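# Grind a salt mill: turn its head one full turn clockwise

## Task

A full salt mill (cast-iron body, round wooden head) stands free on the table, with a stripe on the body aligned to a line on the head's top. Rotate the head relative to the body by a net 4 quarter turns (one full turn) clockwise as seen from above; only the final net rotation counts, including whole turns. The mill must end upright on the table without the robot holding anything in place, and both hands must have released it and moved away.

## Robot and tools

Robot: two six-joint arms, left_arm and right_arm, facing each other across a table. Each ends in an identical five-finger right hand, so the hands are not mirrored and every hand axis and number means the same on both. The names are labels only; left_arm's base sits on the +y side.

World frame (used in results): origin on the table top halfway between the arm bases, table surface at z = 0, +z up. Positions in metres, orientation as quaternion wxyz, velocities in m/s and rad/s. Printed hand positions may be slightly off, especially at long reach.

Hand point: a spot fixed to the palm, 0.05 m in front of it, where index pad and thumb tip meet in a pinch. Its axes: +z along the straightened fingers (fingertips extend 0.06-0.07 m past it), +y out of the palm, +x across the palm toward the little finger. The hand spans 0.08 m on the little-finger side; on the thumb side 0.02 m with the thumb swung in front of the palm, up to 0.09 m otherwise. A wrist bracket on the little-finger side protrudes 0.03 m beyond the point in +y and 0.11 m across; it can collide. A wrap grip with the thumb in front of the palm holds objects 0.035-0.08 m wide, centred on the wrist side of the point; turn the thumb before arriving.

Row format (shared by execute_actions and move): 28 numbers, each in [-1, 1], always for both arms. First 14 are left: dx, dy, dz, rx, ry, rz, then little, ring, middle, index, thumb_bend, thumb_turn, force_limit, speed. Next 14: the same for right. dx..rz are an offset, not a pose: a target relative to the hand point's measured pose at the start of the action, expressed in the hand point's own axes. 1.0 equals 0.6 m for dx, dy, dz and 180 degrees for the rotation vector rx, ry, rz. Finger values are absolute targets: +1 straight/open, -1 curled shut; thumb_bend +1 straight, -1 fully bent; thumb_turn +1 beside the palm, -1 opposite the fingers. Pinch is roughly index -0.22, thumb_bend -0.75, thumb_turn -0.57. force_limit maps -1..+1 linearly to about 0..10 N fingertip force (0..15 N for the two thumb motors) and only stops closing. speed maps -1..+1 to near zero..full (full travel 0.6 s); use -0.9 or lower for a gentle grip. No hand value means 'unchanged': to keep a hand as is, resend its last eight numbers, or initially its hand_measured six plus hand_force_limit and hand_speed.

execute_actions(actions): a list of actions; each action is a table of up to 15 rows, one per 1/30 s step, the last row held to fill 15 steps. Every row in an action is measured from that action's start pose, not from the previous row. In a call's first action the start is the pose in the scene's latest result. Per step, the commanded pose is clipped to within 100 mm and 16 degrees of the measured pose; large targets need several actions. An empty list just returns state and images.

move(target, speed, stop_force, blocking): target is one 28-number row, offsets taken from the last reported pose. Each hand point travels a straight path; both paths finish together, 0.5-10 s long (cut off at 10 s). speed is in m/s, 0.002-0.5, default 0.25; rotation is capped at twice that in rad/s. Hand numbers are sent at the start. Paths ignore obstacles and the other arm. stop_force (9-40 N, one value for both arms, only after 0.2 s of scene time, not with blocking=false) ends an arm's path when its wrist sensor feels that much added push opposing the motion for two steps; the arm then backs up two steps and holds. It is measured along the line to the target in the starting hand axes, so it is unreliable if the hand rotates. Pressing can briefly exceed stop_force; go slow. Omit it when pulling away from something pressed. blocking=false returns after 0.5 s; poll with wait(0), and other motion commands are refused until it ends.

wait(seconds 0-10): lets time pass, arms holding last commands. stop(): brakes a running move. zoom_image(camera, region [x0,y0,x1,y1] pixels, max 504x504) on cam_low, cam_left_wrist or cam_right_wrist. show_instructions(): shows reference pages. finished_scene(scene): ends the scene after the last command is held; irreversible.

Results: per-arm pose and velocity, 'Hand target' lines (where the controller is now steering), hand_measured / hand_stopped_by (moving, target, force, stalled, fault) / hand_load_n, each six values in motor order; a grip loss shows as loads near 0. Wrist force and torque are in the end effector's axes, noisy (offset up to ~4 N, noise ~2.4 N, saturates ~50 N). The move line reports the ending (done, off_target, moving, held, fault, contact) and limits (paced = clipped target, held = steps blocked). 'pose unreachable' means clearance checks altered a command. Cameras are 504x504; calibration is given per scene.

Avoid: knocking anything off the table; arms striking or pressing each other (any part, including brackets and fingers); pushing targets past firm contact with stiff arms, which triggers faults. A joint torque over its limit (wrist joints 26.3 N m, others 141 N m) or 150 N external force halts that arm for 10 s. Holding loads heats motors; at 85 °C the arm brakes until cooled. Prefer smooth, low-effort motion, release gently, and leave the mill standing upright on its own.

Each tool is called after "Request:" as name(argument=value, ...) on one line, values as JSON.

Reference images:

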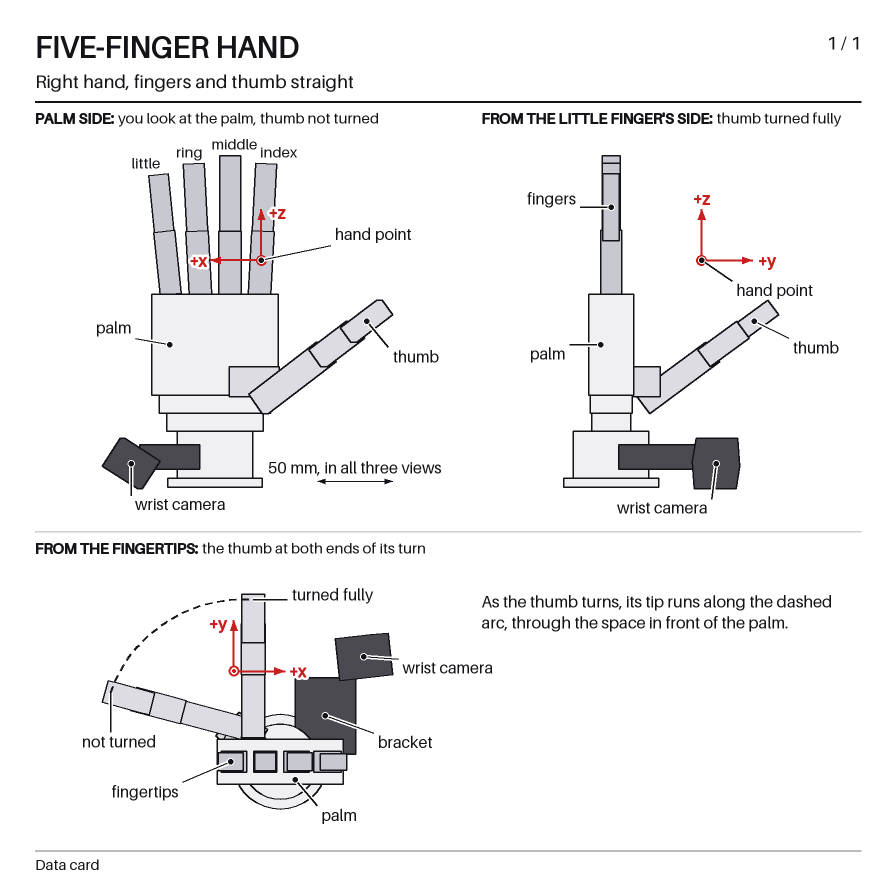

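## Session

Request:
execute_actions(actions=[])

Scene clock: 0.00 s.
left_arm: end_effector_position=(+0.3145, +0.4826, +0.4751) hand_measured=(+1.000, +1.000, +1.000, +1.000, +1.000, +1.000) hand_load_n=(+0.0, +0.0, +0.0, +0.0, +0.0, +0.0) hand_stopped_by=(target, target, target, target, target, target) hand_force_limit=0.00 hand_speed=-0.80 end_effector_quat_wxyz=(-0.015, +0.402, +0.915, +0.018) end_effector_velocity=(-0.000, -0.000, -0.000) end_effector_angular_velocity=(+0.000, +0.000, -0.001) | right_arm: end_effector_position=(+0.1113, -0.2790, +0.4793) hand_measured=(+1.000, +1.000, +1.000, +1.000, +1.000, +1.000) hand_load_n=(+0.0, +0.0, +0.0, +0.0, +0.0, +0.0) hand_stopped_by=(target, target, target, target, target, target) hand_force_limit=0.00 hand_speed=-0.80 end_effector_quat_wxyz=(+0.001, -0.334, +0.943, +0.002) end_effector_velocity=(+0.000, +0.000, -0.000) end_effector_angular_velocity=(-0.000, +0.001, +0.001)
Joint positions: left_arm=[ 0.552 -1.691  1.337  1.972  1.563 -1.865] | right_arm=[-1.21  -1.738  1.352  1.956  1.567 -1.888]
Joint velocities: left_arm=[-0.001  0.     0.     0.     0.     0.   ] | right_arm=[ 0.001  0.001  0.     0.     0.    -0.   ]
Motor temperatures (°C, as the motors report them): left_arm=[26 24 25 29 32 33] | right_arm=[23 22 26 28 38 30]
Wrist force (N, on the end effector, along its own x y z axes, offset not removed): no reading
Wrist torque (N m, same axes, about the end effector's origin, offset not removed): no reading
Hand target (left_arm): +0.315, +0.483, +0.475; -0.015, +0.402, +0.915, +0.018
Hand target (right_arm): +0.111, -0.279, +0.479; +0.001, -0.334, +0.943, +0.002

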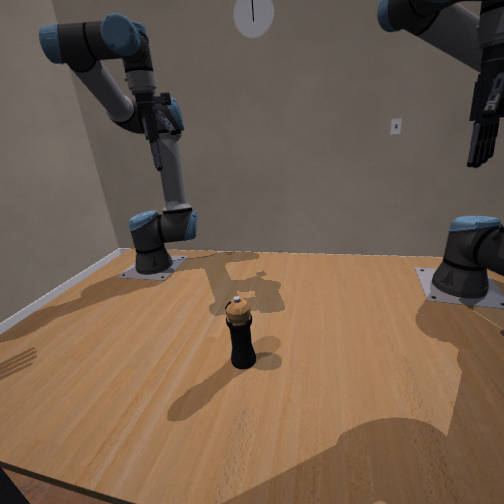

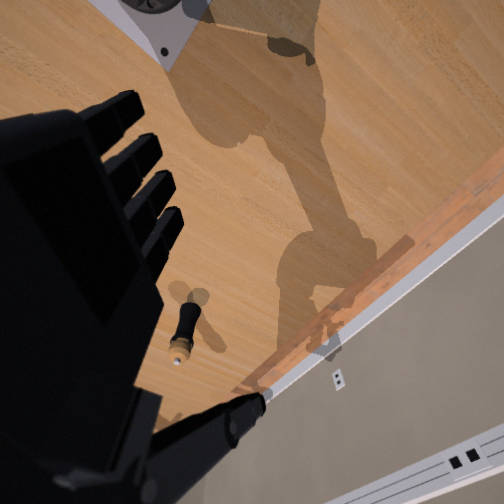

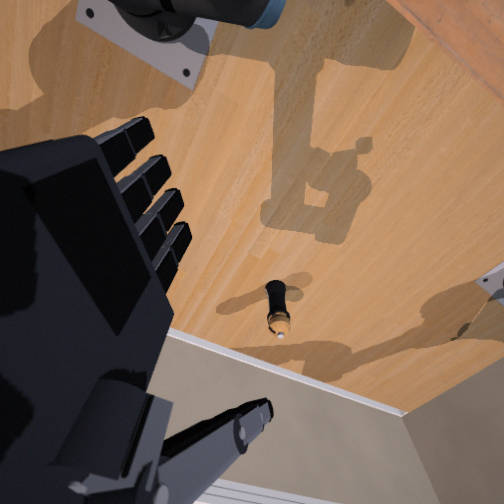

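Request:
zoom_image(camera="cam_low", region=[190, 280, 290, 380])

Request:
zoom_image(camera="cam_right_wrist", region=[238, 270, 318, 350])

Request:
zoom_image(camera="cam_left_wrist", region=[145, 290, 225, 370])

Region (190, 280, 290, 380) of cam_low's 504x504 image, scaled by 5.040, with more detail than that image has.

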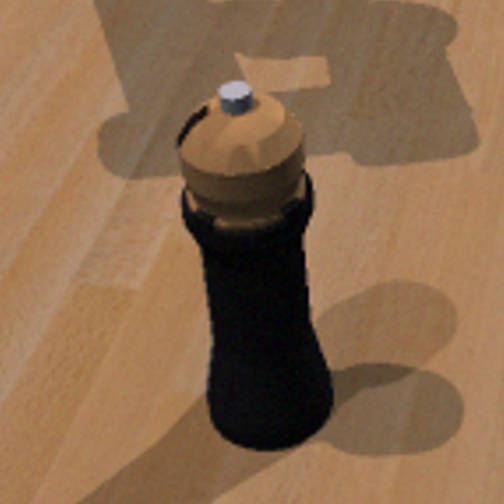

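Region (238, 270, 318, 350) of cam_right_wrist's 504x504 image, scaled by 6.300, with more detail than that image has.

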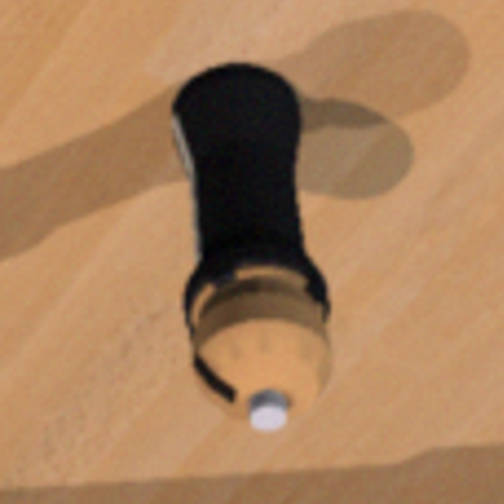

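Region (145, 290, 225, 370) of cam_left_wrist's 504x504 image, scaled by 6.300, with more detail than that image has.

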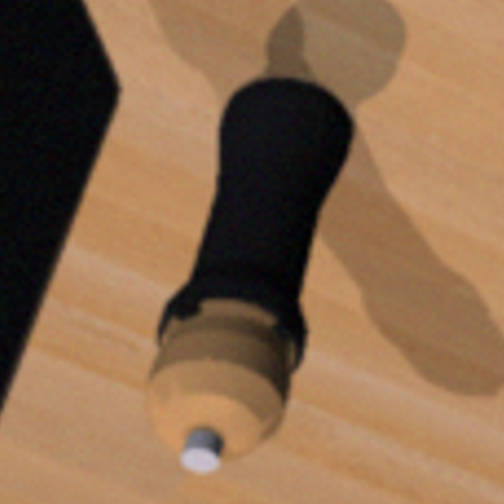

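Request:
move(target=[0,0,0,0,0,0,-1,0.3,0.3,0.3,0.3,-1,0.5,0.5, 0,0,0.1,0,0,0.922,1,1,1,1,1,-1,0.5,0.5], speed=0.5)

Scene clock: 59.57 s.
left_arm: end_effector_position=(+0.3145, +0.4826, +0.4751) hand_measured=(-1.000, +0.300, +0.300, +0.300, +0.300, -1.000) hand_load_n=(+0.0, +0.0, +0.0, +0.0, +0.0, +0.0) hand_stopped_by=(target, target, target, target, target, target) hand_force_limit=0.50 hand_speed=0.50 end_effector_quat_wxyz=(-0.015, +0.402, +0.915, +0.018) end_effector_velocity=(+0.000, -0.000, -0.000) end_effector_angular_velocity=(-0.000, -0.000, -0.001) | right_arm: end_effector_position=(+0.1114, -0.2785, +0.4194) hand_measured=(+1.000, +1.000, +1.000, +1.000, +1.000, -1.000) hand_load_n=(+0.0, +0.0, +0.0, +0.0, +0.0, +0.0) hand_stopped_by=(target, target, target, target, target, target) hand_force_limit=0.50 hand_speed=0.50 end_effector_quat_wxyz=(-0.001, +0.894, +0.447, +0.001) end_effector_velocity=(-0.000, -0.000, -0.000) end_effector_angular_velocity=(-0.003, -0.001, -0.015)
Joint positions: left_arm=[ 0.552 -1.691  1.337  1.972  1.563 -1.865] | right_arm=[-0.686 -1.521  1.307  1.781  1.569  1.531]
Joint velocities: left_arm=[-0.    -0.     0.    -0.     0.     0.001] | right_arm=[ 0.001  0.003 -0.001  0.001  0.003  0.016]
Motor temperatures (°C, as the motors report them): left_arm=[26 24 25 29 32 33] | right_arm=[23 22 26 28 38 30]
Wrist force (N, on the end effector, along its own x y z axes, offset not removed): left_arm=[2.6 -3.8 0.6] | right_arm=[-1.9 0.2 0.8]
Wrist torque (N m, same axes, about the end effector's origin, offset not removed): left_arm=[-0.86 -0.36 0.10] | right_arm=[0.08 0.29 -0.09]
Hand target (left_arm): +0.315, +0.483, +0.475; -0.015, +0.402, +0.915, +0.018
Hand target (right_arm): +0.111, -0.278, +0.419; -0.001, +0.895, +0.447, +0.001
Off the commanded pose (left_arm): 0.000 m, 0 deg.
Off the commanded pose (right_arm): 0.000 m, 0 deg.
move: done
camera_calibration (this result's frames):
cam_left_wrist: T_world_to_cam=[[0.838597, 0.544609, 0.0124848, -0.525108], [0.462713, -0.724214, 0.511284, -0.0389035], [0.287492, -0.422984, -0.859321, 0.648847], [0, 0, 0, 1]] pos_world=[0.271817, 0.532256, 0.584014]
cam_right_wrist: T_world_to_cam=[[0.690967, -0.722865, -0.00550356, -0.26497], [-0.612648, -0.589621, 0.526316, -0.313635], [-0.383701, -0.360296, -0.850271, 0.432404], [0, 0, 0, 1]] pos_world=[0.156852, -0.220671, 0.531274]

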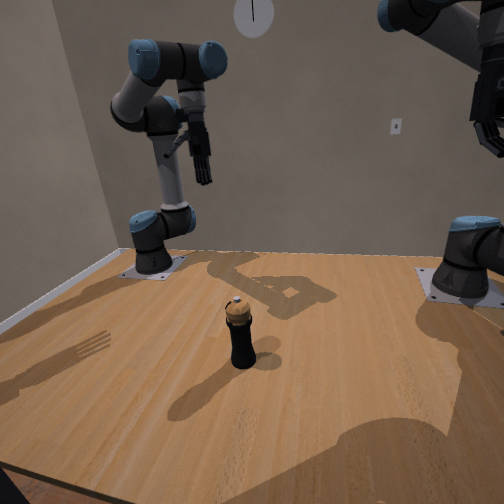

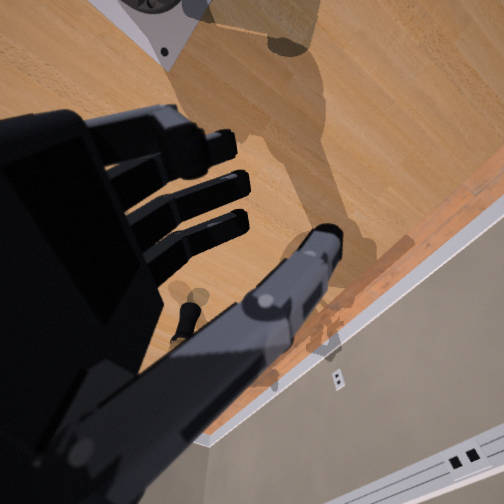

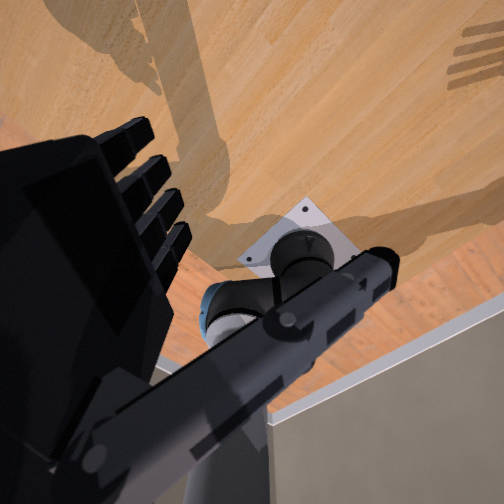

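Request:
move(target=[-0.152,-0.287,0.208,0,0,-0.26,-1,0.3,0.3,0.3,0.3,-1,0.5,0.5, 0.485,0.195,0.583,0,0.5,0,1,1,1,1,1,-1,0.5,0.5], speed=0.35)

Request:
zoom_image(camera="cam_low", region=[280, 100, 440, 260])

Scene clock: 72.00 s.
left_arm: end_effector_position=(+0.2477, +0.3045, +0.3435) hand_measured=(-1.000, +0.300, +0.300, +0.300, +0.300, -1.000) hand_load_n=(+0.0, +0.0, +0.0, +0.0, +0.0, +0.0) hand_stopped_by=(target, target, target, target, target, target) hand_force_limit=0.50 hand_speed=0.50 end_effector_quat_wxyz=(+0.006, -0.005, -1.000, -0.023) end_effector_velocity=(-0.000, -0.000, -0.000) end_effector_angular_velocity=(+0.000, +0.000, +0.001) | right_arm: end_effector_position=(+0.3793, -0.1148, +0.0707) hand_measured=(+1.000, +1.000, +1.000, +1.000, +1.000, -1.000) hand_load_n=(+0.0, +0.0, +0.0, +0.0, +0.0, +0.0) hand_stopped_by=(target, target, target, target, target, target) hand_force_limit=0.50 hand_speed=0.50 end_effector_quat_wxyz=(-0.317, +0.632, +0.315, +0.633) end_effector_velocity=(+0.001, +0.001, -0.001) end_effector_angular_velocity=(+0.013, -0.011, -0.000)
Joint positions: left_arm=[ 0.232 -1.369  1.349  1.637  1.577 -3.002] | right_arm=[-1.056 -1.23   2.407 -1.179  1.163  1.574]
Joint velocities: left_arm=[-0.     0.001 -0.    -0.     0.    -0.001] | right_arm=[ 0.001  0.017  0.002 -0.038  0.002  0.006]
Motor temperatures (°C, as the motors report them): left_arm=[26 24 25 29 32 33] | right_arm=[23 22 26 28 38 30]
Wrist force (N, on the end effector, along its own x y z axes, offset not removed): left_arm=[2.3 2.3 -1.9] | right_arm=[-1.9 0.3 -0.4]
Wrist torque (N m, same axes, about the end effector's origin, offset not removed): left_arm=[0.39 -0.27 0.22] | right_arm=[0.22 0.28 -0.04]
Hand target (left_arm): +0.248, +0.304, +0.344; -0.006, +0.005, +1.000, +0.023
Hand target (right_arm): +0.379, -0.115, +0.071; -0.317, +0.632, +0.314, +0.634
Off the commanded pose (left_arm): 0.001 m, 0 deg.
Off the commanded pose (right_arm): 0.001 m, 0 deg.
move: done
camera_calibration (this result's frames):
cam_left_wrist: T_world_to_cam=[[0.177154, 0.98331, 0.0414434, -0.350043], [0.828737, -0.171755, 0.53263, -0.335907], [0.530859, -0.0600122, -0.845333, 0.303994], [0, 0, 0, 1]] pos_world=[0.179012, 0.30475, 0.450397]
cam_right_wrist: T_world_to_cam=[[0.790117, -0.589941, -0.166386, -0.344594], [-0.428642, -0.337747, -0.83797, 0.186111], [0.438156, 0.733414, -0.519733, 0.0881221], [0, 0, 0, 1]] pos_world=[0.313433, -0.205062, 0.144419]

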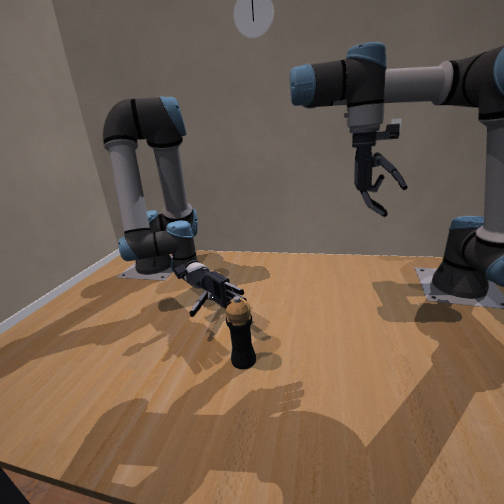

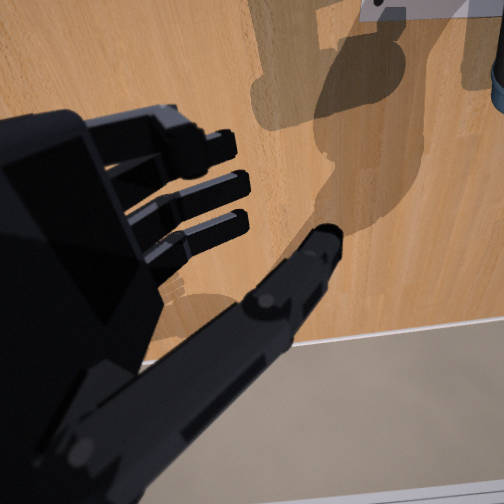

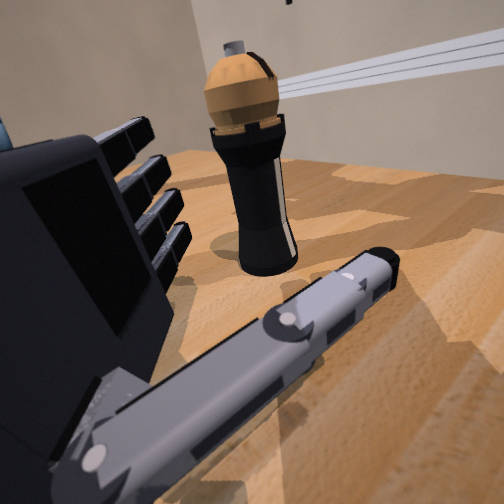

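Region (280, 100, 440, 260) of cam_low's 504x504 image, scaled by 3.150, with more detail than that image has.

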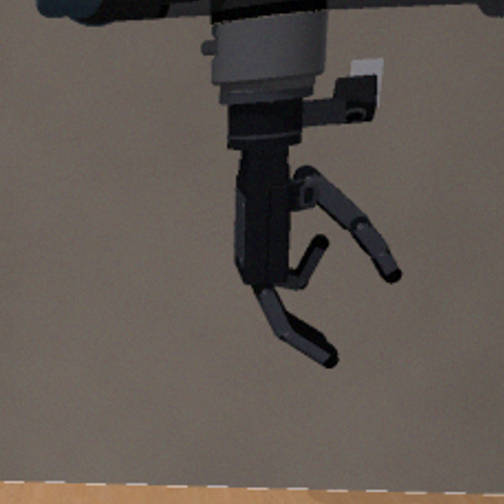

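Request:
move(target=[0,0,0,0,0,0,-1,0.3,0.3,0.3,0.3,-1,0.5,0.5, -0.06,0.008,0.17,0,0,0,1,1,1,1,1,-1,0.5,0.5], speed=0.1)

Request:
zoom_image(camera="cam_low", region=[140, 230, 300, 390])

Scene clock: 87.40 s.
left_arm: end_effector_position=(+0.2477, +0.3044, +0.3435) hand_measured=(-1.000, +0.300, +0.300, +0.300, +0.300, -1.000) hand_load_n=(+0.0, +0.0, +0.0, +0.0, +0.0, +0.0) hand_stopped_by=(target, target, target, target, target, target) hand_force_limit=0.50 hand_speed=0.50 end_effector_quat_wxyz=(+0.006, -0.005, -1.000, -0.023) end_effector_velocity=(-0.000, +0.000, +0.000) end_effector_angular_velocity=(+0.001, -0.000, +0.001) | right_arm: end_effector_position=(+0.4442, -0.0362, +0.0350) hand_measured=(+1.000, +1.000, +1.000, +1.000, +1.000, -1.000) hand_load_n=(+0.0, +0.0, +0.0, +0.0, +0.0, +0.0) hand_stopped_by=(target, target, target, target, target, target) hand_force_limit=0.50 hand_speed=0.50 end_effector_quat_wxyz=(-0.317, +0.632, +0.315, +0.633) end_effector_velocity=(+0.001, +0.002, -0.001) end_effector_angular_velocity=(-0.000, +0.000, +0.001)
Joint positions: left_arm=[ 0.232 -1.369  1.349  1.637  1.577 -3.002] | right_arm=[-0.964 -0.994  2.117 -1.125  1.254  1.573]
Joint velocities: left_arm=[ 0.    -0.     0.     0.    -0.    -0.001] | right_arm=[ 0.002  0.005 -0.007  0.003  0.002  0.   ]
Motor temperatures (°C, as the motors report them): left_arm=[26 24 25 29 32 33] | right_arm=[23 22 26 28 38 30]
Wrist force (N, on the end effector, along its own x y z axes, offset not removed): left_arm=[-0.2 -1.5 0.1] | right_arm=[-2.4 -0.6 0.5]
Wrist torque (N m, same axes, about the end effector's origin, offset not removed): left_arm=[-0.45 0.10 -0.08] | right_arm=[-0.06 0.37 -0.17]
Hand target (left_arm): +0.248, +0.304, +0.344; -0.006, +0.005, +1.000, +0.023
Hand target (right_arm): +0.444, -0.036, +0.035; -0.317, +0.632, +0.315, +0.633
Off the commanded pose (left_arm): 0.000 m, 0 deg.
Off the commanded pose (right_arm): 0.000 m, 0 deg.
move: done
camera_calibration (this result's frames):
cam_left_wrist: T_world_to_cam=[[0.177161, 0.98331, 0.0414149, -0.350014], [0.828727, -0.171744, 0.532649, -0.335914], [0.530872, -0.0600428, -0.845322, 0.303992], [0, 0, 0, 1]] pos_world=[0.179009, 0.304734, 0.450391]
cam_right_wrist: T_world_to_cam=[[0.790149, -0.589941, -0.166236, -0.355481], [-0.428552, -0.337864, -0.837968, 0.210479], [0.438187, 0.73336, -0.519783, -0.016511], [0, 0, 0, 1]] pos_world=[0.378319, -0.126492, 0.108699]

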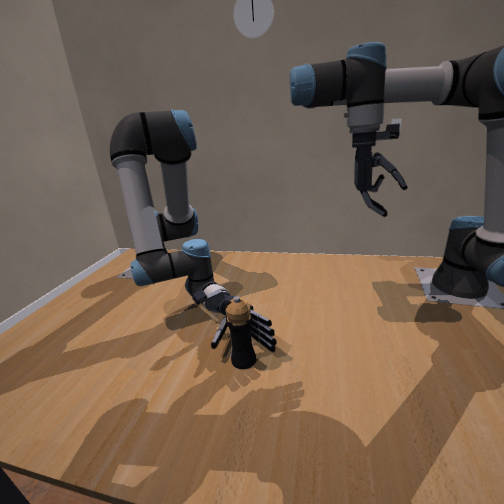

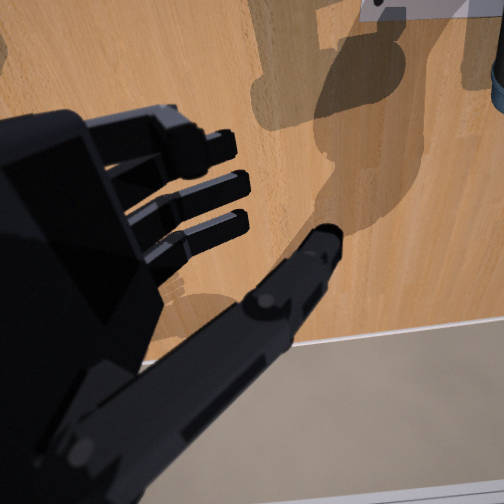

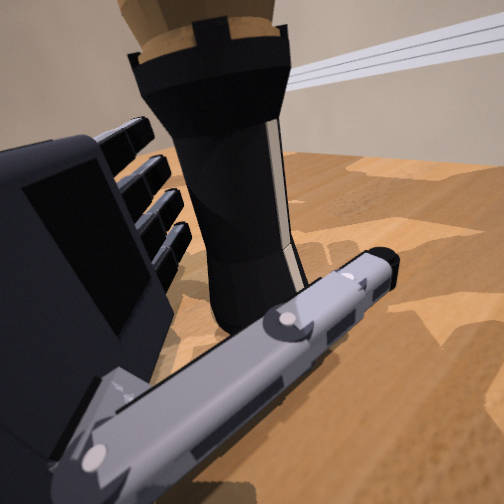

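Region (140, 230, 300, 390) of cam_low's 504x504 image, scaled by 3.150, with more detail than that image has.

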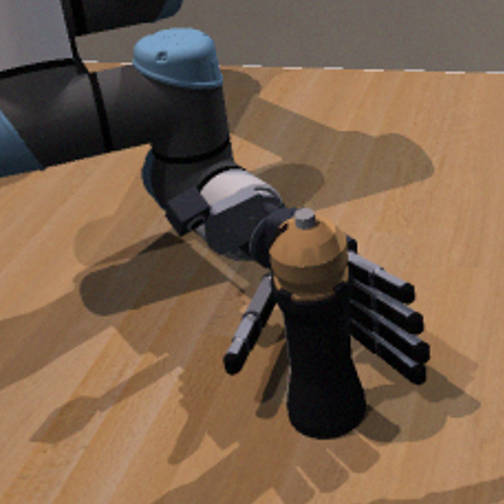

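Advance and close the holding hand.

Request:
move(target=[0,0,0,0,0,0,-1,0.3,0.3,0.3,0.3,-1,0.5,0.5, -0.003,0.008,0.048,0,0,0,0.6,0.6,0.6,0.6,1,-1,0.5,-0.5], speed=0.06)

Request:
execute_actions(actions=[[[0,0,0,0,0,0,-1,0.3,0.3,0.3,0.3,-1,0.5,0.5, 0,0,0,0,0,0,-1,-1,-1,-1,-1,-1,1,-0.6]],[[0,0,0,0,0,0,-1,0.3,0.3,0.3,0.3,-1,0.5,0.5, 0,0,0,0,0,0,-1,-1,-1,-1,-1,-1,1,-0.6]],[[0,0,0,0,0,0,-1,0.3,0.3,0.3,0.3,-1,0.5,0.5, 0,0,0,0,0,0,-1,-1,-1,-1,-1,-1,1,-0.6]],[[0,0,0,0,0,0,-1,0.3,0.3,0.3,0.3,-1,0.5,0.5, 0,0,0,0,0,0,-1,-1,-1,-1,-1,-1,1,-0.6]]])

Request:
zoom_image(camera="cam_low", region=[140, 230, 300, 390])

Scene clock: 100.30 s.
left_arm: end_effector_position=(+0.2477, +0.3045, +0.3435) hand_measured=(-1.000, +0.300, +0.300, +0.300, +0.300, -1.000) hand_load_n=(+0.0, +0.0, +0.0, +0.0, +0.0, +0.0) hand_stopped_by=(target, target, target, target, target, target) hand_force_limit=0.50 hand_speed=0.50 end_effector_quat_wxyz=(+0.006, -0.005, -1.000, -0.023) end_effector_velocity=(+0.000, +0.000, +0.000) end_effector_angular_velocity=(+0.000, +0.000, -0.001) | right_arm: end_effector_position=(+0.4651, -0.0162, +0.0333) hand_measured=(+0.600, +0.600, +0.600, +0.600, +1.000, -1.000) hand_load_n=(+0.0, +0.0, +0.0, +0.0, +0.0, +0.0) hand_stopped_by=(target, target, target, target, target, target) hand_force_limit=0.50 hand_speed=-0.50 end_effector_quat_wxyz=(-0.317, +0.632, +0.315, +0.633) end_effector_velocity=(+0.002, +0.002, -0.000) end_effector_angular_velocity=(-0.001, +0.001, -0.000)
Joint positions: left_arm=[ 0.232 -1.369  1.349  1.637  1.577 -3.002] | right_arm=[-0.954 -0.953  2.031 -1.08   1.265  1.573]
Joint velocities: left_arm=[0.    0.    0.    0.    0.    0.001] | right_arm=[ 0.001  0.003 -0.007  0.006  0.002 -0.   ]
Motor temperatures (°C, as the motors report them): left_arm=[26 24 25 29 32 33] | right_arm=[23 22 26 28 38 30]
Wrist force (N, on the end effector, along its own x y z axes, offset not removed): left_arm=[0.5 0.9 -1.4] | right_arm=[-1.5 0.0 -0.6]
Wrist torque (N m, same axes, about the end effector's origin, offset not removed): left_arm=[0.07 -0.02 -0.06] | right_arm=[0.12 0.26 -0.13]
Hand target (left_arm): +0.248, +0.304, +0.344; -0.006, +0.005, +1.000, +0.023
Hand target (right_arm): +0.465, -0.016, +0.033; -0.317, +0.632, +0.315, +0.633
Off the commanded pose (left_arm): 0.000 m, 0 deg.
Off the commanded pose (right_arm): 0.000 m, 0 deg.
move: done
camera_calibration (this result's frames):
cam_left_wrist: T_world_to_cam=[[0.177154, 0.983311, 0.0414333, -0.350037], [0.828736, -0.171749, 0.532633, -0.335912], [0.53086, -0.060021, -0.845331, 0.303998], [0, 0, 0, 1]] pos_world=[0.179012, 0.304749, 0.4504]
cam_right_wrist: T_world_to_cam=[[0.790158, -0.589927, -0.166239, -0.36054], [-0.428541, -0.337856, -0.837977, 0.224726], [0.438181, 0.733375, -0.519768, -0.041222], [0, 0, 0, 1]] pos_world=[0.399251, -0.106536, 0.106953]

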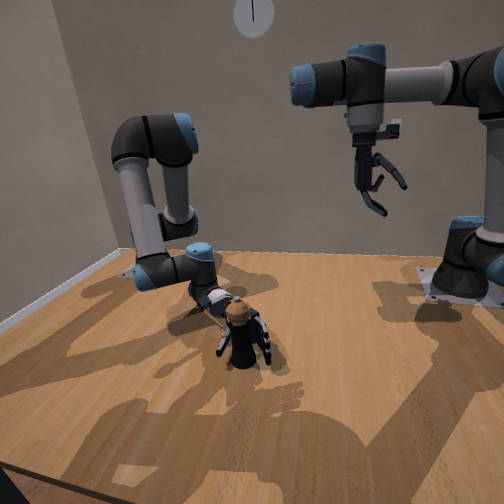

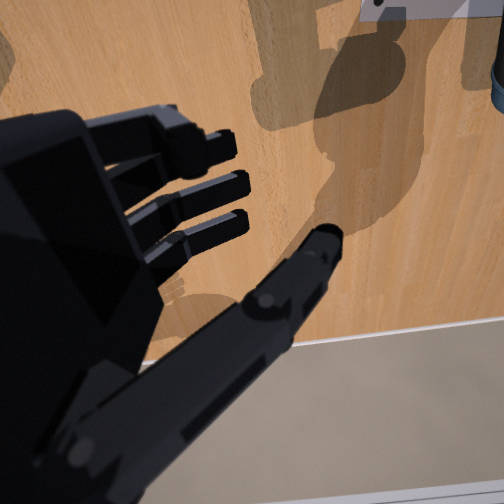

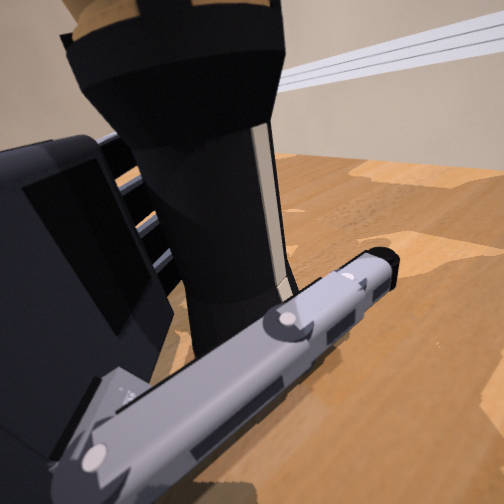

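Scene clock: 102.30 s.
left_arm: end_effector_position=(+0.2477, +0.3045, +0.3435) hand_measured=(-1.000, +0.300, +0.300, +0.300, +0.300, -1.000) hand_load_n=(+0.0, +0.0, +0.0, +0.0, +0.0, +0.0) hand_stopped_by=(target, target, target, target, target, target) hand_force_limit=0.50 hand_speed=0.50 end_effector_quat_wxyz=(+0.006, -0.005, -1.000, -0.023) end_effector_velocity=(+0.000, +0.000, -0.000) end_effector_angular_velocity=(+0.001, +0.000, -0.001) | right_arm: end_effector_position=(+0.4651, -0.0162, +0.0333) hand_measured=(-0.548, -0.528, -0.524, -0.434, +0.268, -1.000) hand_load_n=(+11.0, +7.5, +9.0, +4.5, +14.5, -3.0) hand_stopped_by=(force, force, force, force, force, target) hand_force_limit=1.00 hand_speed=-0.60 end_effector_quat_wxyz=(-0.317, +0.632, +0.315, +0.633) end_effector_velocity=(+0.000, -0.000, -0.000) end_effector_angular_velocity=(-0.001, +0.001, +0.001)
Joint positions: left_arm=[ 0.232 -1.369  1.349  1.637  1.577 -3.002] | right_arm=[-0.954 -0.953  2.031 -1.08   1.265  1.573]
Joint velocities: left_arm=[ 0.    -0.     0.     0.    -0.     0.001] | right_arm=[-0.001 -0.    -0.     0.001 -0.002 -0.   ]
Motor temperatures (°C, as the motors report them): left_arm=[26 24 25 29 32 33] | right_arm=[23 22 26 28 38 30]
Wrist force (N, on the end effector, along its own x y z axes, offset not removed): left_arm=[1.3 -0.1 0.4] | right_arm=[25.4 1.8 -6.8]
Wrist torque (N m, same axes, about the end effector's origin, offset not removed): left_arm=[-0.25 -0.11 0.03] | right_arm=[0.52 -1.55 0.93]
Hand target (left_arm): +0.248, +0.304, +0.344; -0.006, +0.005, +1.000, +0.023
Hand target (right_arm): +0.465, -0.016, +0.033; -0.317, +0.632, +0.315, +0.633
Off the commanded pose (left_arm): 0.000 m, 0 deg.
Off the commanded pose (right_arm): 0.000 m, 0 deg.
camera_calibration (this result's frames):
cam_left_wrist: T_world_to_cam=[[0.177154, 0.983311, 0.0414334, -0.350037], [0.828736, -0.171749, 0.532633, -0.335912], [0.53086, -0.0600208, -0.845331, 0.303998], [0, 0, 0, 1]] pos_world=[0.179012, 0.304749, 0.4504]
cam_right_wrist: T_world_to_cam=[[0.790188, -0.589904, -0.166182, -0.360534], [-0.428409, -0.337766, -0.838081, 0.224751], [0.438257, 0.733436, -0.519618, -0.0412486], [0, 0, 0, 1]] pos_world=[0.399252, -0.106514, 0.107012]

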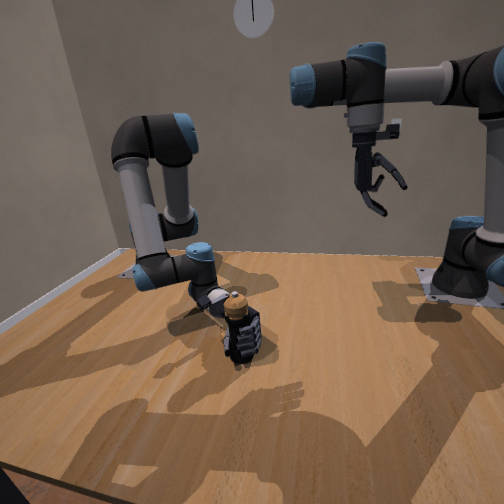

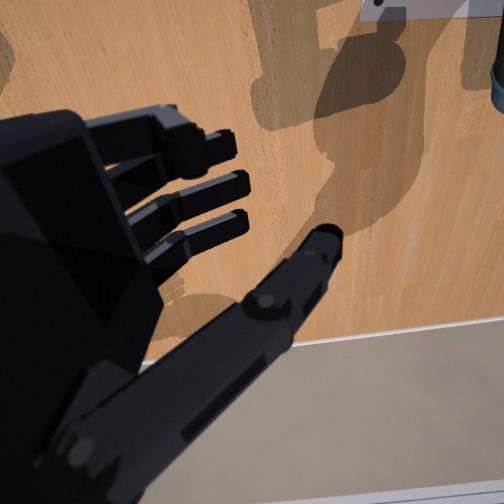

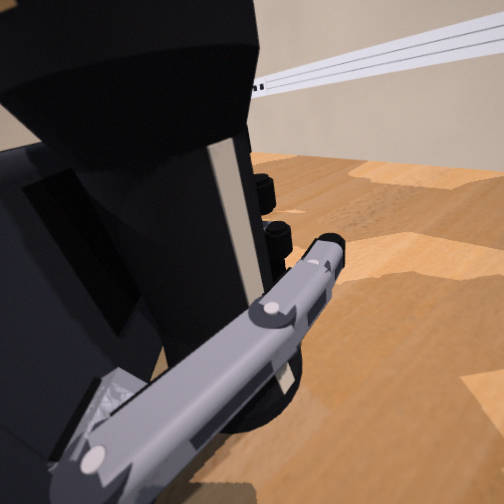

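Region (140, 230, 300, 390) of cam_low's 504x504 image, scaled by 3.150, with more detail than that image has.

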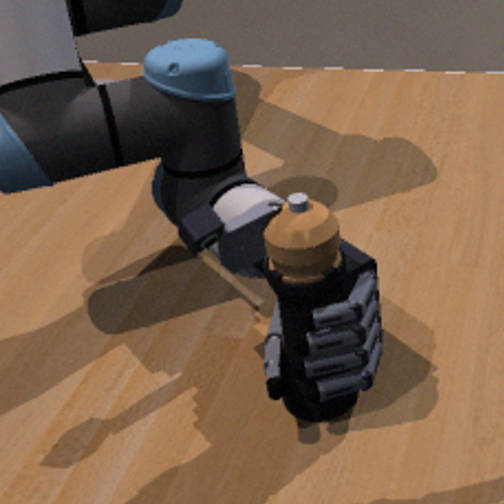

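Request:
move(target=[0,0,0,0,0,0,-1,0.3,0.3,0.3,0.3,-1,0.5,0.5, 0.025,0,0,0,0,0,-1,-1,-1,-1,-1,-1,1,-0.6], speed=0.05)

Request:
move(target=[-0.075,-0.33,0.09,0.244,-0.188,-0.422,-1,0.45,0.45,0.45,0.6,-1,0.5,0.5, 0,-0.297,0.048,0,0,0,-1,-1,-1,-1,-1,-1,1,-0.6], speed=0.35)

Request:
move(target=[0,0,0,0,0,0,-1,0.45,0.45,0.45,0.6,-1,0.5,0.5, -0.035,0,0,0,0,0,-1,-1,-1,-1,-1,-1,1,-0.6], speed=0.012, stop_force=15)

Scene clock: 123.33 s.
left_arm: end_effector_position=(+0.2477, +0.3045, +0.3435) hand_measured=(-1.000, +0.300, +0.300, +0.300, +0.300, -1.000) hand_load_n=(+0.0, +0.0, +0.0, +0.0, +0.0, +0.0) hand_stopped_by=(target, target, target, target, target, target) hand_force_limit=0.50 hand_speed=0.50 end_effector_quat_wxyz=(+0.006, -0.005, -1.000, -0.023) end_effector_velocity=(+0.000, +0.000, +0.000) end_effector_angular_velocity=(+0.000, +0.000, +0.001) | right_arm: end_effector_position=(+0.4651, -0.0162, +0.0481) hand_measured=(-0.548, -0.528, -0.524, -0.434, +0.268, -1.000) hand_load_n=(+4.0, +3.0, +9.0, +8.0, +12.5, +4.0) hand_stopped_by=(force, force, force, force, force, target) hand_force_limit=1.00 hand_speed=-0.60 end_effector_quat_wxyz=(-0.317, +0.632, +0.315, +0.633) end_effector_velocity=(+0.001, -0.001, +0.003) end_effector_angular_velocity=(+0.001, -0.001, -0.004)
Joint positions: left_arm=[ 0.232 -1.369  1.349  1.637  1.577 -3.002] | right_arm=[-0.954 -0.987  2.031 -1.046  1.265  1.573]
Joint velocities: left_arm=[ 0.    -0.    -0.     0.    -0.    -0.001] | right_arm=[-0.002 -0.006 -0.001  0.006  0.002  0.   ]
Motor temperatures (°C, as the motors report them): left_arm=[26 24 25 29 32 33] | right_arm=[23 22 26 28 38 30]
Wrist force (N, on the end effector, along its own x y z axes, offset not removed): left_arm=[2.1 -1.0 -0.5] | right_arm=[-7.0 0.0 -0.6]
Wrist torque (N m, same axes, about the end effector's origin, offset not removed): left_arm=[-0.24 -0.20 0.10] | right_arm=[0.09 0.43 -0.13]
Hand target (left_arm): +0.248, +0.304, +0.344; -0.006, +0.005, +1.000, +0.023
Hand target (right_arm): +0.465, -0.016, +0.048; -0.317, +0.632, +0.315, +0.633
Off the commanded pose (left_arm): 0.000 m, 0 deg.
Off the commanded pose (right_arm): 0.000 m, 0 deg.
move: done
camera_calibration (this result's frames):
cam_left_wrist: T_world_to_cam=[[0.177154, 0.983311, 0.0414334, -0.350037], [0.828736, -0.171749, 0.532633, -0.335912], [0.53086, -0.0600208, -0.845331, 0.303998], [0, 0, 0, 1]] pos_world=[0.179012, 0.304749, 0.4504]
cam_right_wrist: T_world_to_cam=[[0.790222, -0.589859, -0.166177, -0.358109], [-0.428379, -0.337781, -0.83809, 0.237064], [0.438224, 0.733464, -0.519605, -0.0335561], [0, 0, 0, 1]] pos_world=[0.399244, -0.106546, 0.121736]

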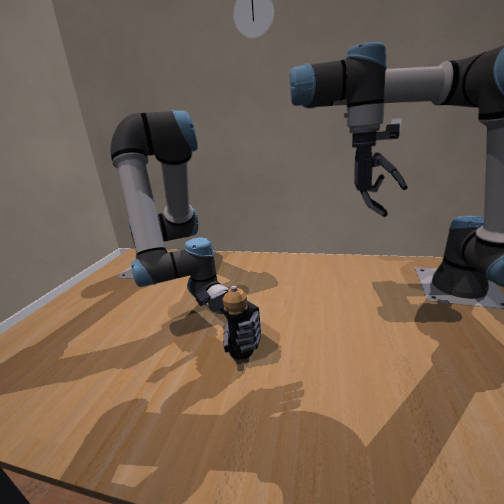

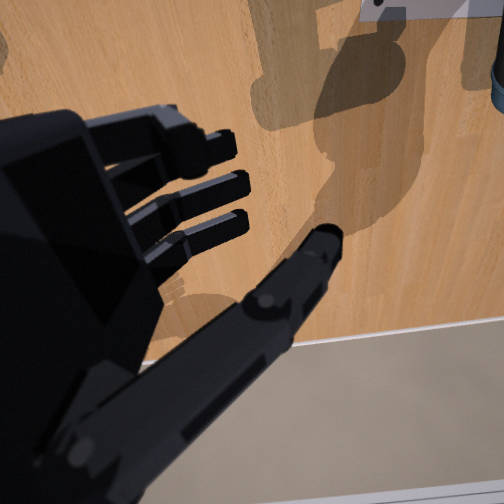

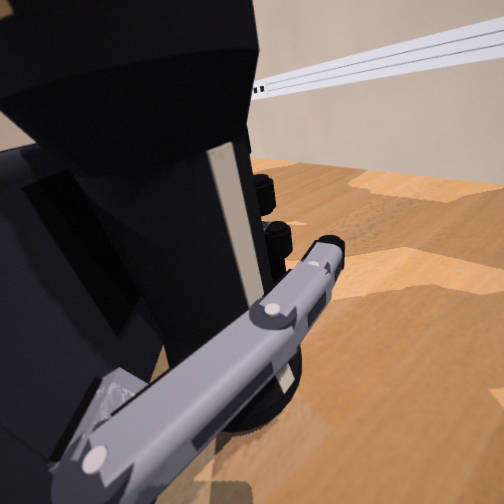

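Scene clock: 126.30 s.
left_arm: end_effector_position=(+0.2897, +0.1085, +0.2805) hand_measured=(-1.000, +0.450, +0.450, +0.450, +0.600, -1.000) hand_load_n=(+0.0, +0.0, +0.0, +0.0, +0.0, +0.0) hand_stopped_by=(target, target, target, target, target, target) hand_force_limit=0.50 hand_speed=0.50 end_effector_quat_wxyz=(-0.270, +0.583, -0.694, +0.324) end_effector_velocity=(+0.000, -0.001, -0.001) end_effector_angular_velocity=(-0.003, -0.004, +0.014) | right_arm: end_effector_position=(+0.3402, +0.1136, +0.0485) hand_measured=(-0.548, -0.528, -0.524, -0.434, +0.268, -1.000) hand_load_n=(+4.0, +3.0, +9.0, +8.0, +12.5, +4.0) hand_stopped_by=(force, force, force, force, force, target) hand_force_limit=1.00 hand_speed=-0.60 end_effector_quat_wxyz=(-0.316, +0.632, +0.315, +0.633) end_effector_velocity=(-0.001, +0.001, -0.001) end_effector_angular_velocity=(-0.001, +0.001, +0.000)
Joint positions: left_arm=[ 0.024 -1.118  1.234  1.337  0.705 -4.562] | right_arm=[-0.562 -0.903  1.847 -0.946  1.656  1.572]
Joint velocities: left_arm=[-0.001  0.008 -0.005  0.011 -0.006 -0.022] | right_arm=[ 0.002  0.002 -0.002  0.002  0.002  0.   ]
Motor temperatures (°C, as the motors report them): left_arm=[26 24 25 29 32 33] | right_arm=[23 22 26 28 38 30]
Wrist force (N, on the end effector, along its own x y z axes, offset not removed): left_arm=[0.1 1.1 -0.1] | right_arm=[-7.3 0.2 -0.5]
Wrist torque (N m, same axes, about the end effector's origin, offset not removed): left_arm=[0.05 0.12 -0.07] | right_arm=[0.12 0.45 -0.12]
Hand target (left_arm): +0.290, +0.108, +0.280; +0.271, -0.583, +0.694, -0.324
Hand target (right_arm): +0.340, +0.114, +0.049; -0.316, +0.632, +0.315, +0.633
Off the commanded pose (left_arm): 0.001 m, 0 deg.
Off the commanded pose (right_arm): 0.000 m, 0 deg.
move: done
camera_calibration (this result's frames):
cam_left_wrist: T_world_to_cam=[[-0.595376, 0.272822, -0.755708, 0.362321], [-0.182563, 0.870042, 0.457928, -0.169947], [0.782431, 0.410604, -0.468195, -0.0130629], [0, 0, 0, 1]] pos_world=[0.194912, 0.0543757, 0.345516]
cam_right_wrist: T_world_to_cam=[[0.790325, -0.58992, -0.165474, -0.182785], [-0.427927, -0.338197, -0.838153, 0.227678], [0.43848, 0.733224, -0.519729, -0.0737892], [0, 0, 0, 1]] pos_world=[0.274245, 0.0232756, 0.122233]

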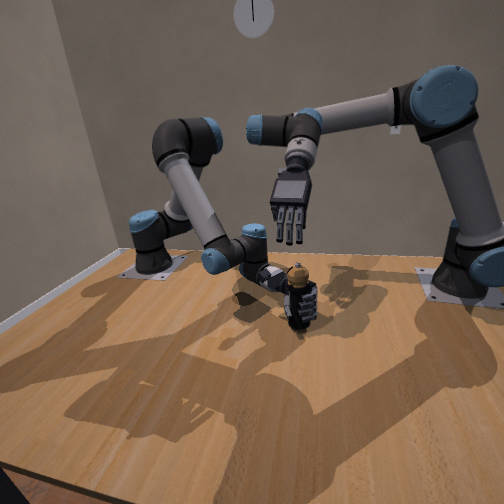

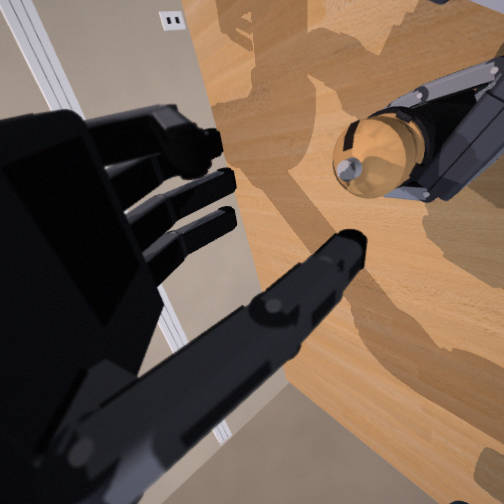

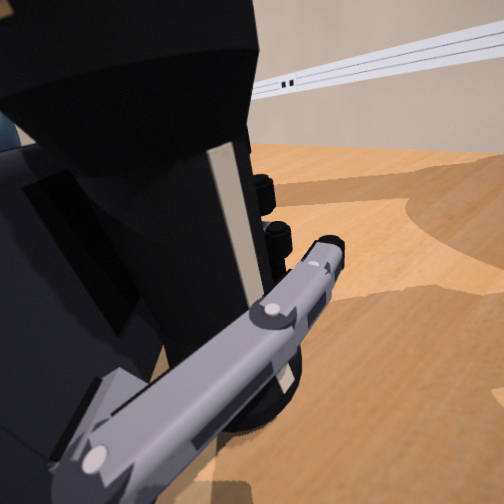

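Scene clock: 127.90 s.
left_arm: end_effector_position=(+0.2897, +0.1085, +0.2805) hand_measured=(-1.000, +0.450, +0.450, +0.450, +0.600, -1.000) hand_load_n=(+0.0, +0.0, +0.0, +0.0, +0.0, +0.0) hand_stopped_by=(target, target, target, target, target, target) hand_force_limit=0.50 hand_speed=0.50 end_effector_quat_wxyz=(-0.270, +0.583, -0.694, +0.324) end_effector_velocity=(-0.000, -0.000, +0.000) end_effector_angular_velocity=(-0.001, +0.000, +0.000) | right_arm: end_effector_position=(+0.3401, +0.1136, +0.0340) hand_measured=(-0.548, -0.528, -0.524, -0.434, +0.268, -1.000) hand_load_n=(+7.5, +5.5, +9.5, +7.0, +13.0, +0.5) hand_stopped_by=(force, force, force, force, force, target) hand_force_limit=1.00 hand_speed=-0.60 end_effector_quat_wxyz=(-0.316, +0.632, +0.315, +0.633) end_effector_velocity=(-0.000, -0.000, +0.002) end_effector_angular_velocity=(-0.003, +0.001, -0.000)
Joint positions: left_arm=[ 0.024 -1.118  1.234  1.337  0.705 -4.562] | right_arm=[-0.562 -0.874  1.847 -0.975  1.656  1.572]
Joint velocities: left_arm=[-0.    -0.    -0.    -0.    -0.    -0.001] | right_arm=[ 0.    -0.006  0.     0.009  0.001 -0.001]
Motor temperatures (°C, as the motors report them): left_arm=[26 24 25 29 32 33] | right_arm=[23 22 26 28 38 30]
Wrist force (N, on the end effector, along its own x y z axes, offset not removed): left_arm=[-2.2 -0.6 0.3] | right_arm=[12.2 1.7 3.8]
Wrist torque (N m, same axes, about the end effector's origin, offset not removed): left_arm=[-0.37 0.52 -0.27] | right_arm=[0.08 -0.40 0.31]
Hand target (left_arm): +0.290, +0.109, +0.281; +0.270, -0.583, +0.694, -0.324
Hand target (right_arm): +0.340, +0.114, +0.035; -0.316, +0.632, +0.315, +0.633
Off the commanded pose (left_arm): 0.000 m, 0 deg.
Off the commanded pose (right_arm): 0.006 m, 0 deg.
move: contact (right_arm)
camera_calibration (this result's frames):
cam_left_wrist: T_world_to_cam=[[-0.595374, 0.272827, -0.755709, 0.362317], [-0.182555, 0.870044, 0.457927, -0.169948], [0.782435, 0.410596, -0.468196, -0.0130584], [0, 0, 0, 1]] pos_world=[0.194907, 0.0543741, 0.345516]
cam_right_wrist: T_world_to_cam=[[0.790348, -0.589897, -0.165443, -0.18515], [-0.427932, -0.338286, -0.838115, 0.215515], [0.438435, 0.733201, -0.5198, -0.0813373], [0, 0, 0, 1]] pos_world=[0.27422, 0.0233228, 0.107715]

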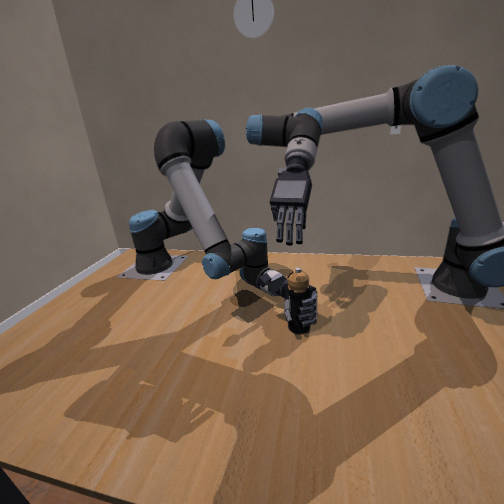

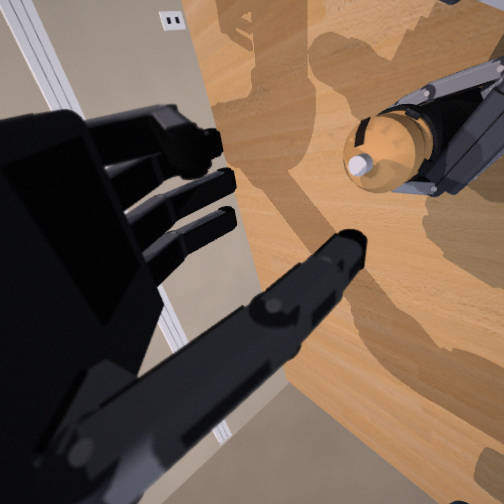

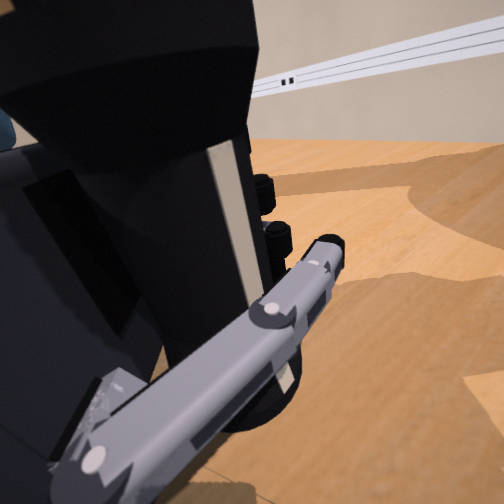

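Request:
move(target=[-0.0107,0.0672,0.1158,0,0,0,-1,0.45,0.45,0.45,0.6,-1,0.5,0.5, 0,0,0,0,0,0,-0.98,-0.98,-0.98,-0.98,-0.98,-1,1,-0.8], speed=0.15)

Request:
zoom_image(camera="cam_low", region=[230, 200, 370, 340])

Scene clock: 143.93 s.
left_arm: end_effector_position=(+0.3173, +0.1099, +0.2051) hand_measured=(-1.000, +0.450, +0.450, +0.450, +0.600, -1.000) hand_load_n=(+0.0, +0.0, +0.0, +0.0, +0.0, +0.0) hand_stopped_by=(target, target, target, target, target, target) hand_force_limit=0.50 hand_speed=0.50 end_effector_quat_wxyz=(-0.270, +0.583, -0.694, +0.324) end_effector_velocity=(+0.001, -0.000, -0.002) end_effector_angular_velocity=(-0.000, +0.000, -0.002) | right_arm: end_effector_position=(+0.3401, +0.1136, +0.0340) hand_measured=(-0.568, -0.544, -0.528, -0.442, +0.262, -1.000) hand_load_n=(+11.0, +10.5, +9.5, +8.5, +14.5, +1.5) hand_stopped_by=(force, force, force, force, force, target) hand_force_limit=1.00 hand_speed=-0.80 end_effector_quat_wxyz=(-0.316, +0.632, +0.315, +0.633) end_effector_velocity=(-0.001, +0.001, +0.000) end_effector_angular_velocity=(+0.000, -0.000, +0.002)
Joint positions: left_arm=[ 0.082 -1.076  1.349  1.114  0.714 -4.475] | right_arm=[-0.562 -0.874  1.847 -0.975  1.656  1.572]
Joint velocities: left_arm=[ 0.002  0.002  0.003 -0.008  0.001  0.005] | right_arm=[ 0.002 -0.001 -0.     0.     0.    -0.   ]
Motor temperatures (°C, as the motors report them): left_arm=[26 24 25 29 32 33] | right_arm=[23 22 26 28 38 30]
Wrist force (N, on the end effector, along its own x y z axes, offset not removed): left_arm=[1.5 1.4 0.6] | right_arm=[22.8 -0.2 0.4]
Wrist torque (N m, same axes, about the end effector's origin, offset not removed): left_arm=[-0.01 -0.15 0.18] | right_arm=[-0.09 -1.36 0.62]
Hand target (left_arm): +0.317, +0.110, +0.205; +0.270, -0.583, +0.694, -0.324
Hand target (right_arm): +0.340, +0.114, +0.034; -0.316, +0.632, +0.315, +0.633
Off the commanded pose (left_arm): 0.000 m, 0 deg.
Off the commanded pose (right_arm): 0.000 m, 0 deg.
move: done
camera_calibration (this result's frames):
cam_left_wrist: T_world_to_cam=[[-0.595574, 0.272831, -0.755549, 0.321431], [-0.182635, 0.869935, 0.458101, -0.131526], [0.782263, 0.410823, -0.468283, -0.0705085], [0, 0, 0, 1]] pos_world=[0.222571, 0.0556897, 0.270091]
cam_right_wrist: T_world_to_cam=[[0.790349, -0.589889, -0.165468, -0.185145], [-0.427926, -0.338243, -0.838136, 0.215533], [0.438439, 0.733228, -0.519759, -0.0813336], [0, 0, 0, 1]] pos_world=[0.274221, 0.0233237, 0.107737]

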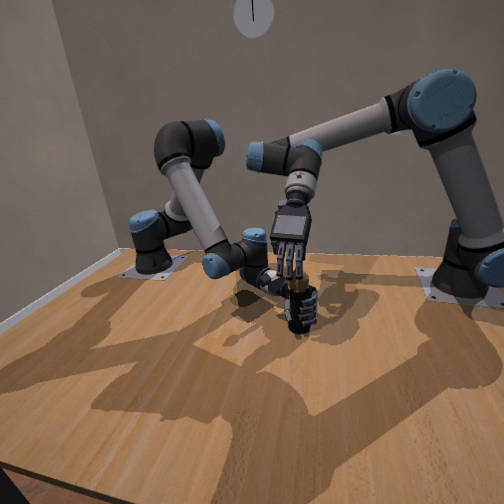

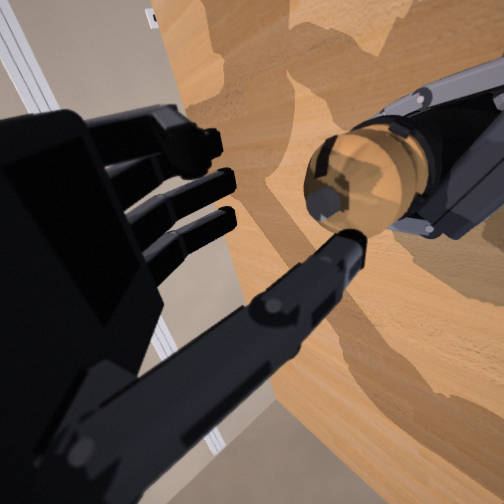

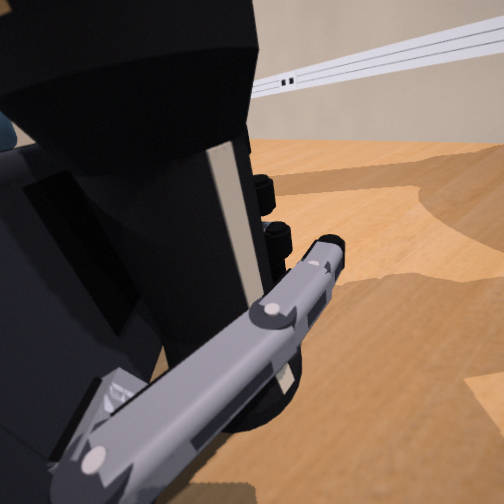

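Region (230, 200, 370, 340) of cam_low's 504x504 image, scaled by 3.600, with more detail than that image has.

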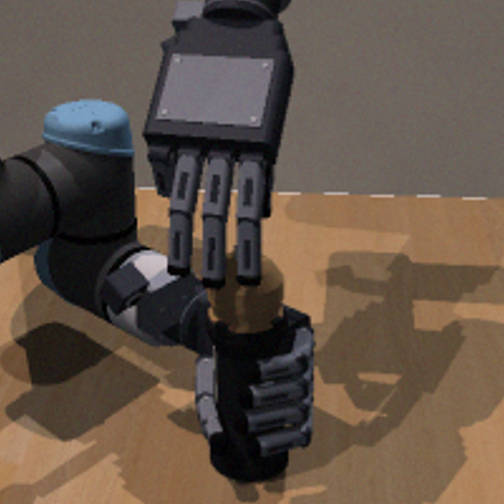

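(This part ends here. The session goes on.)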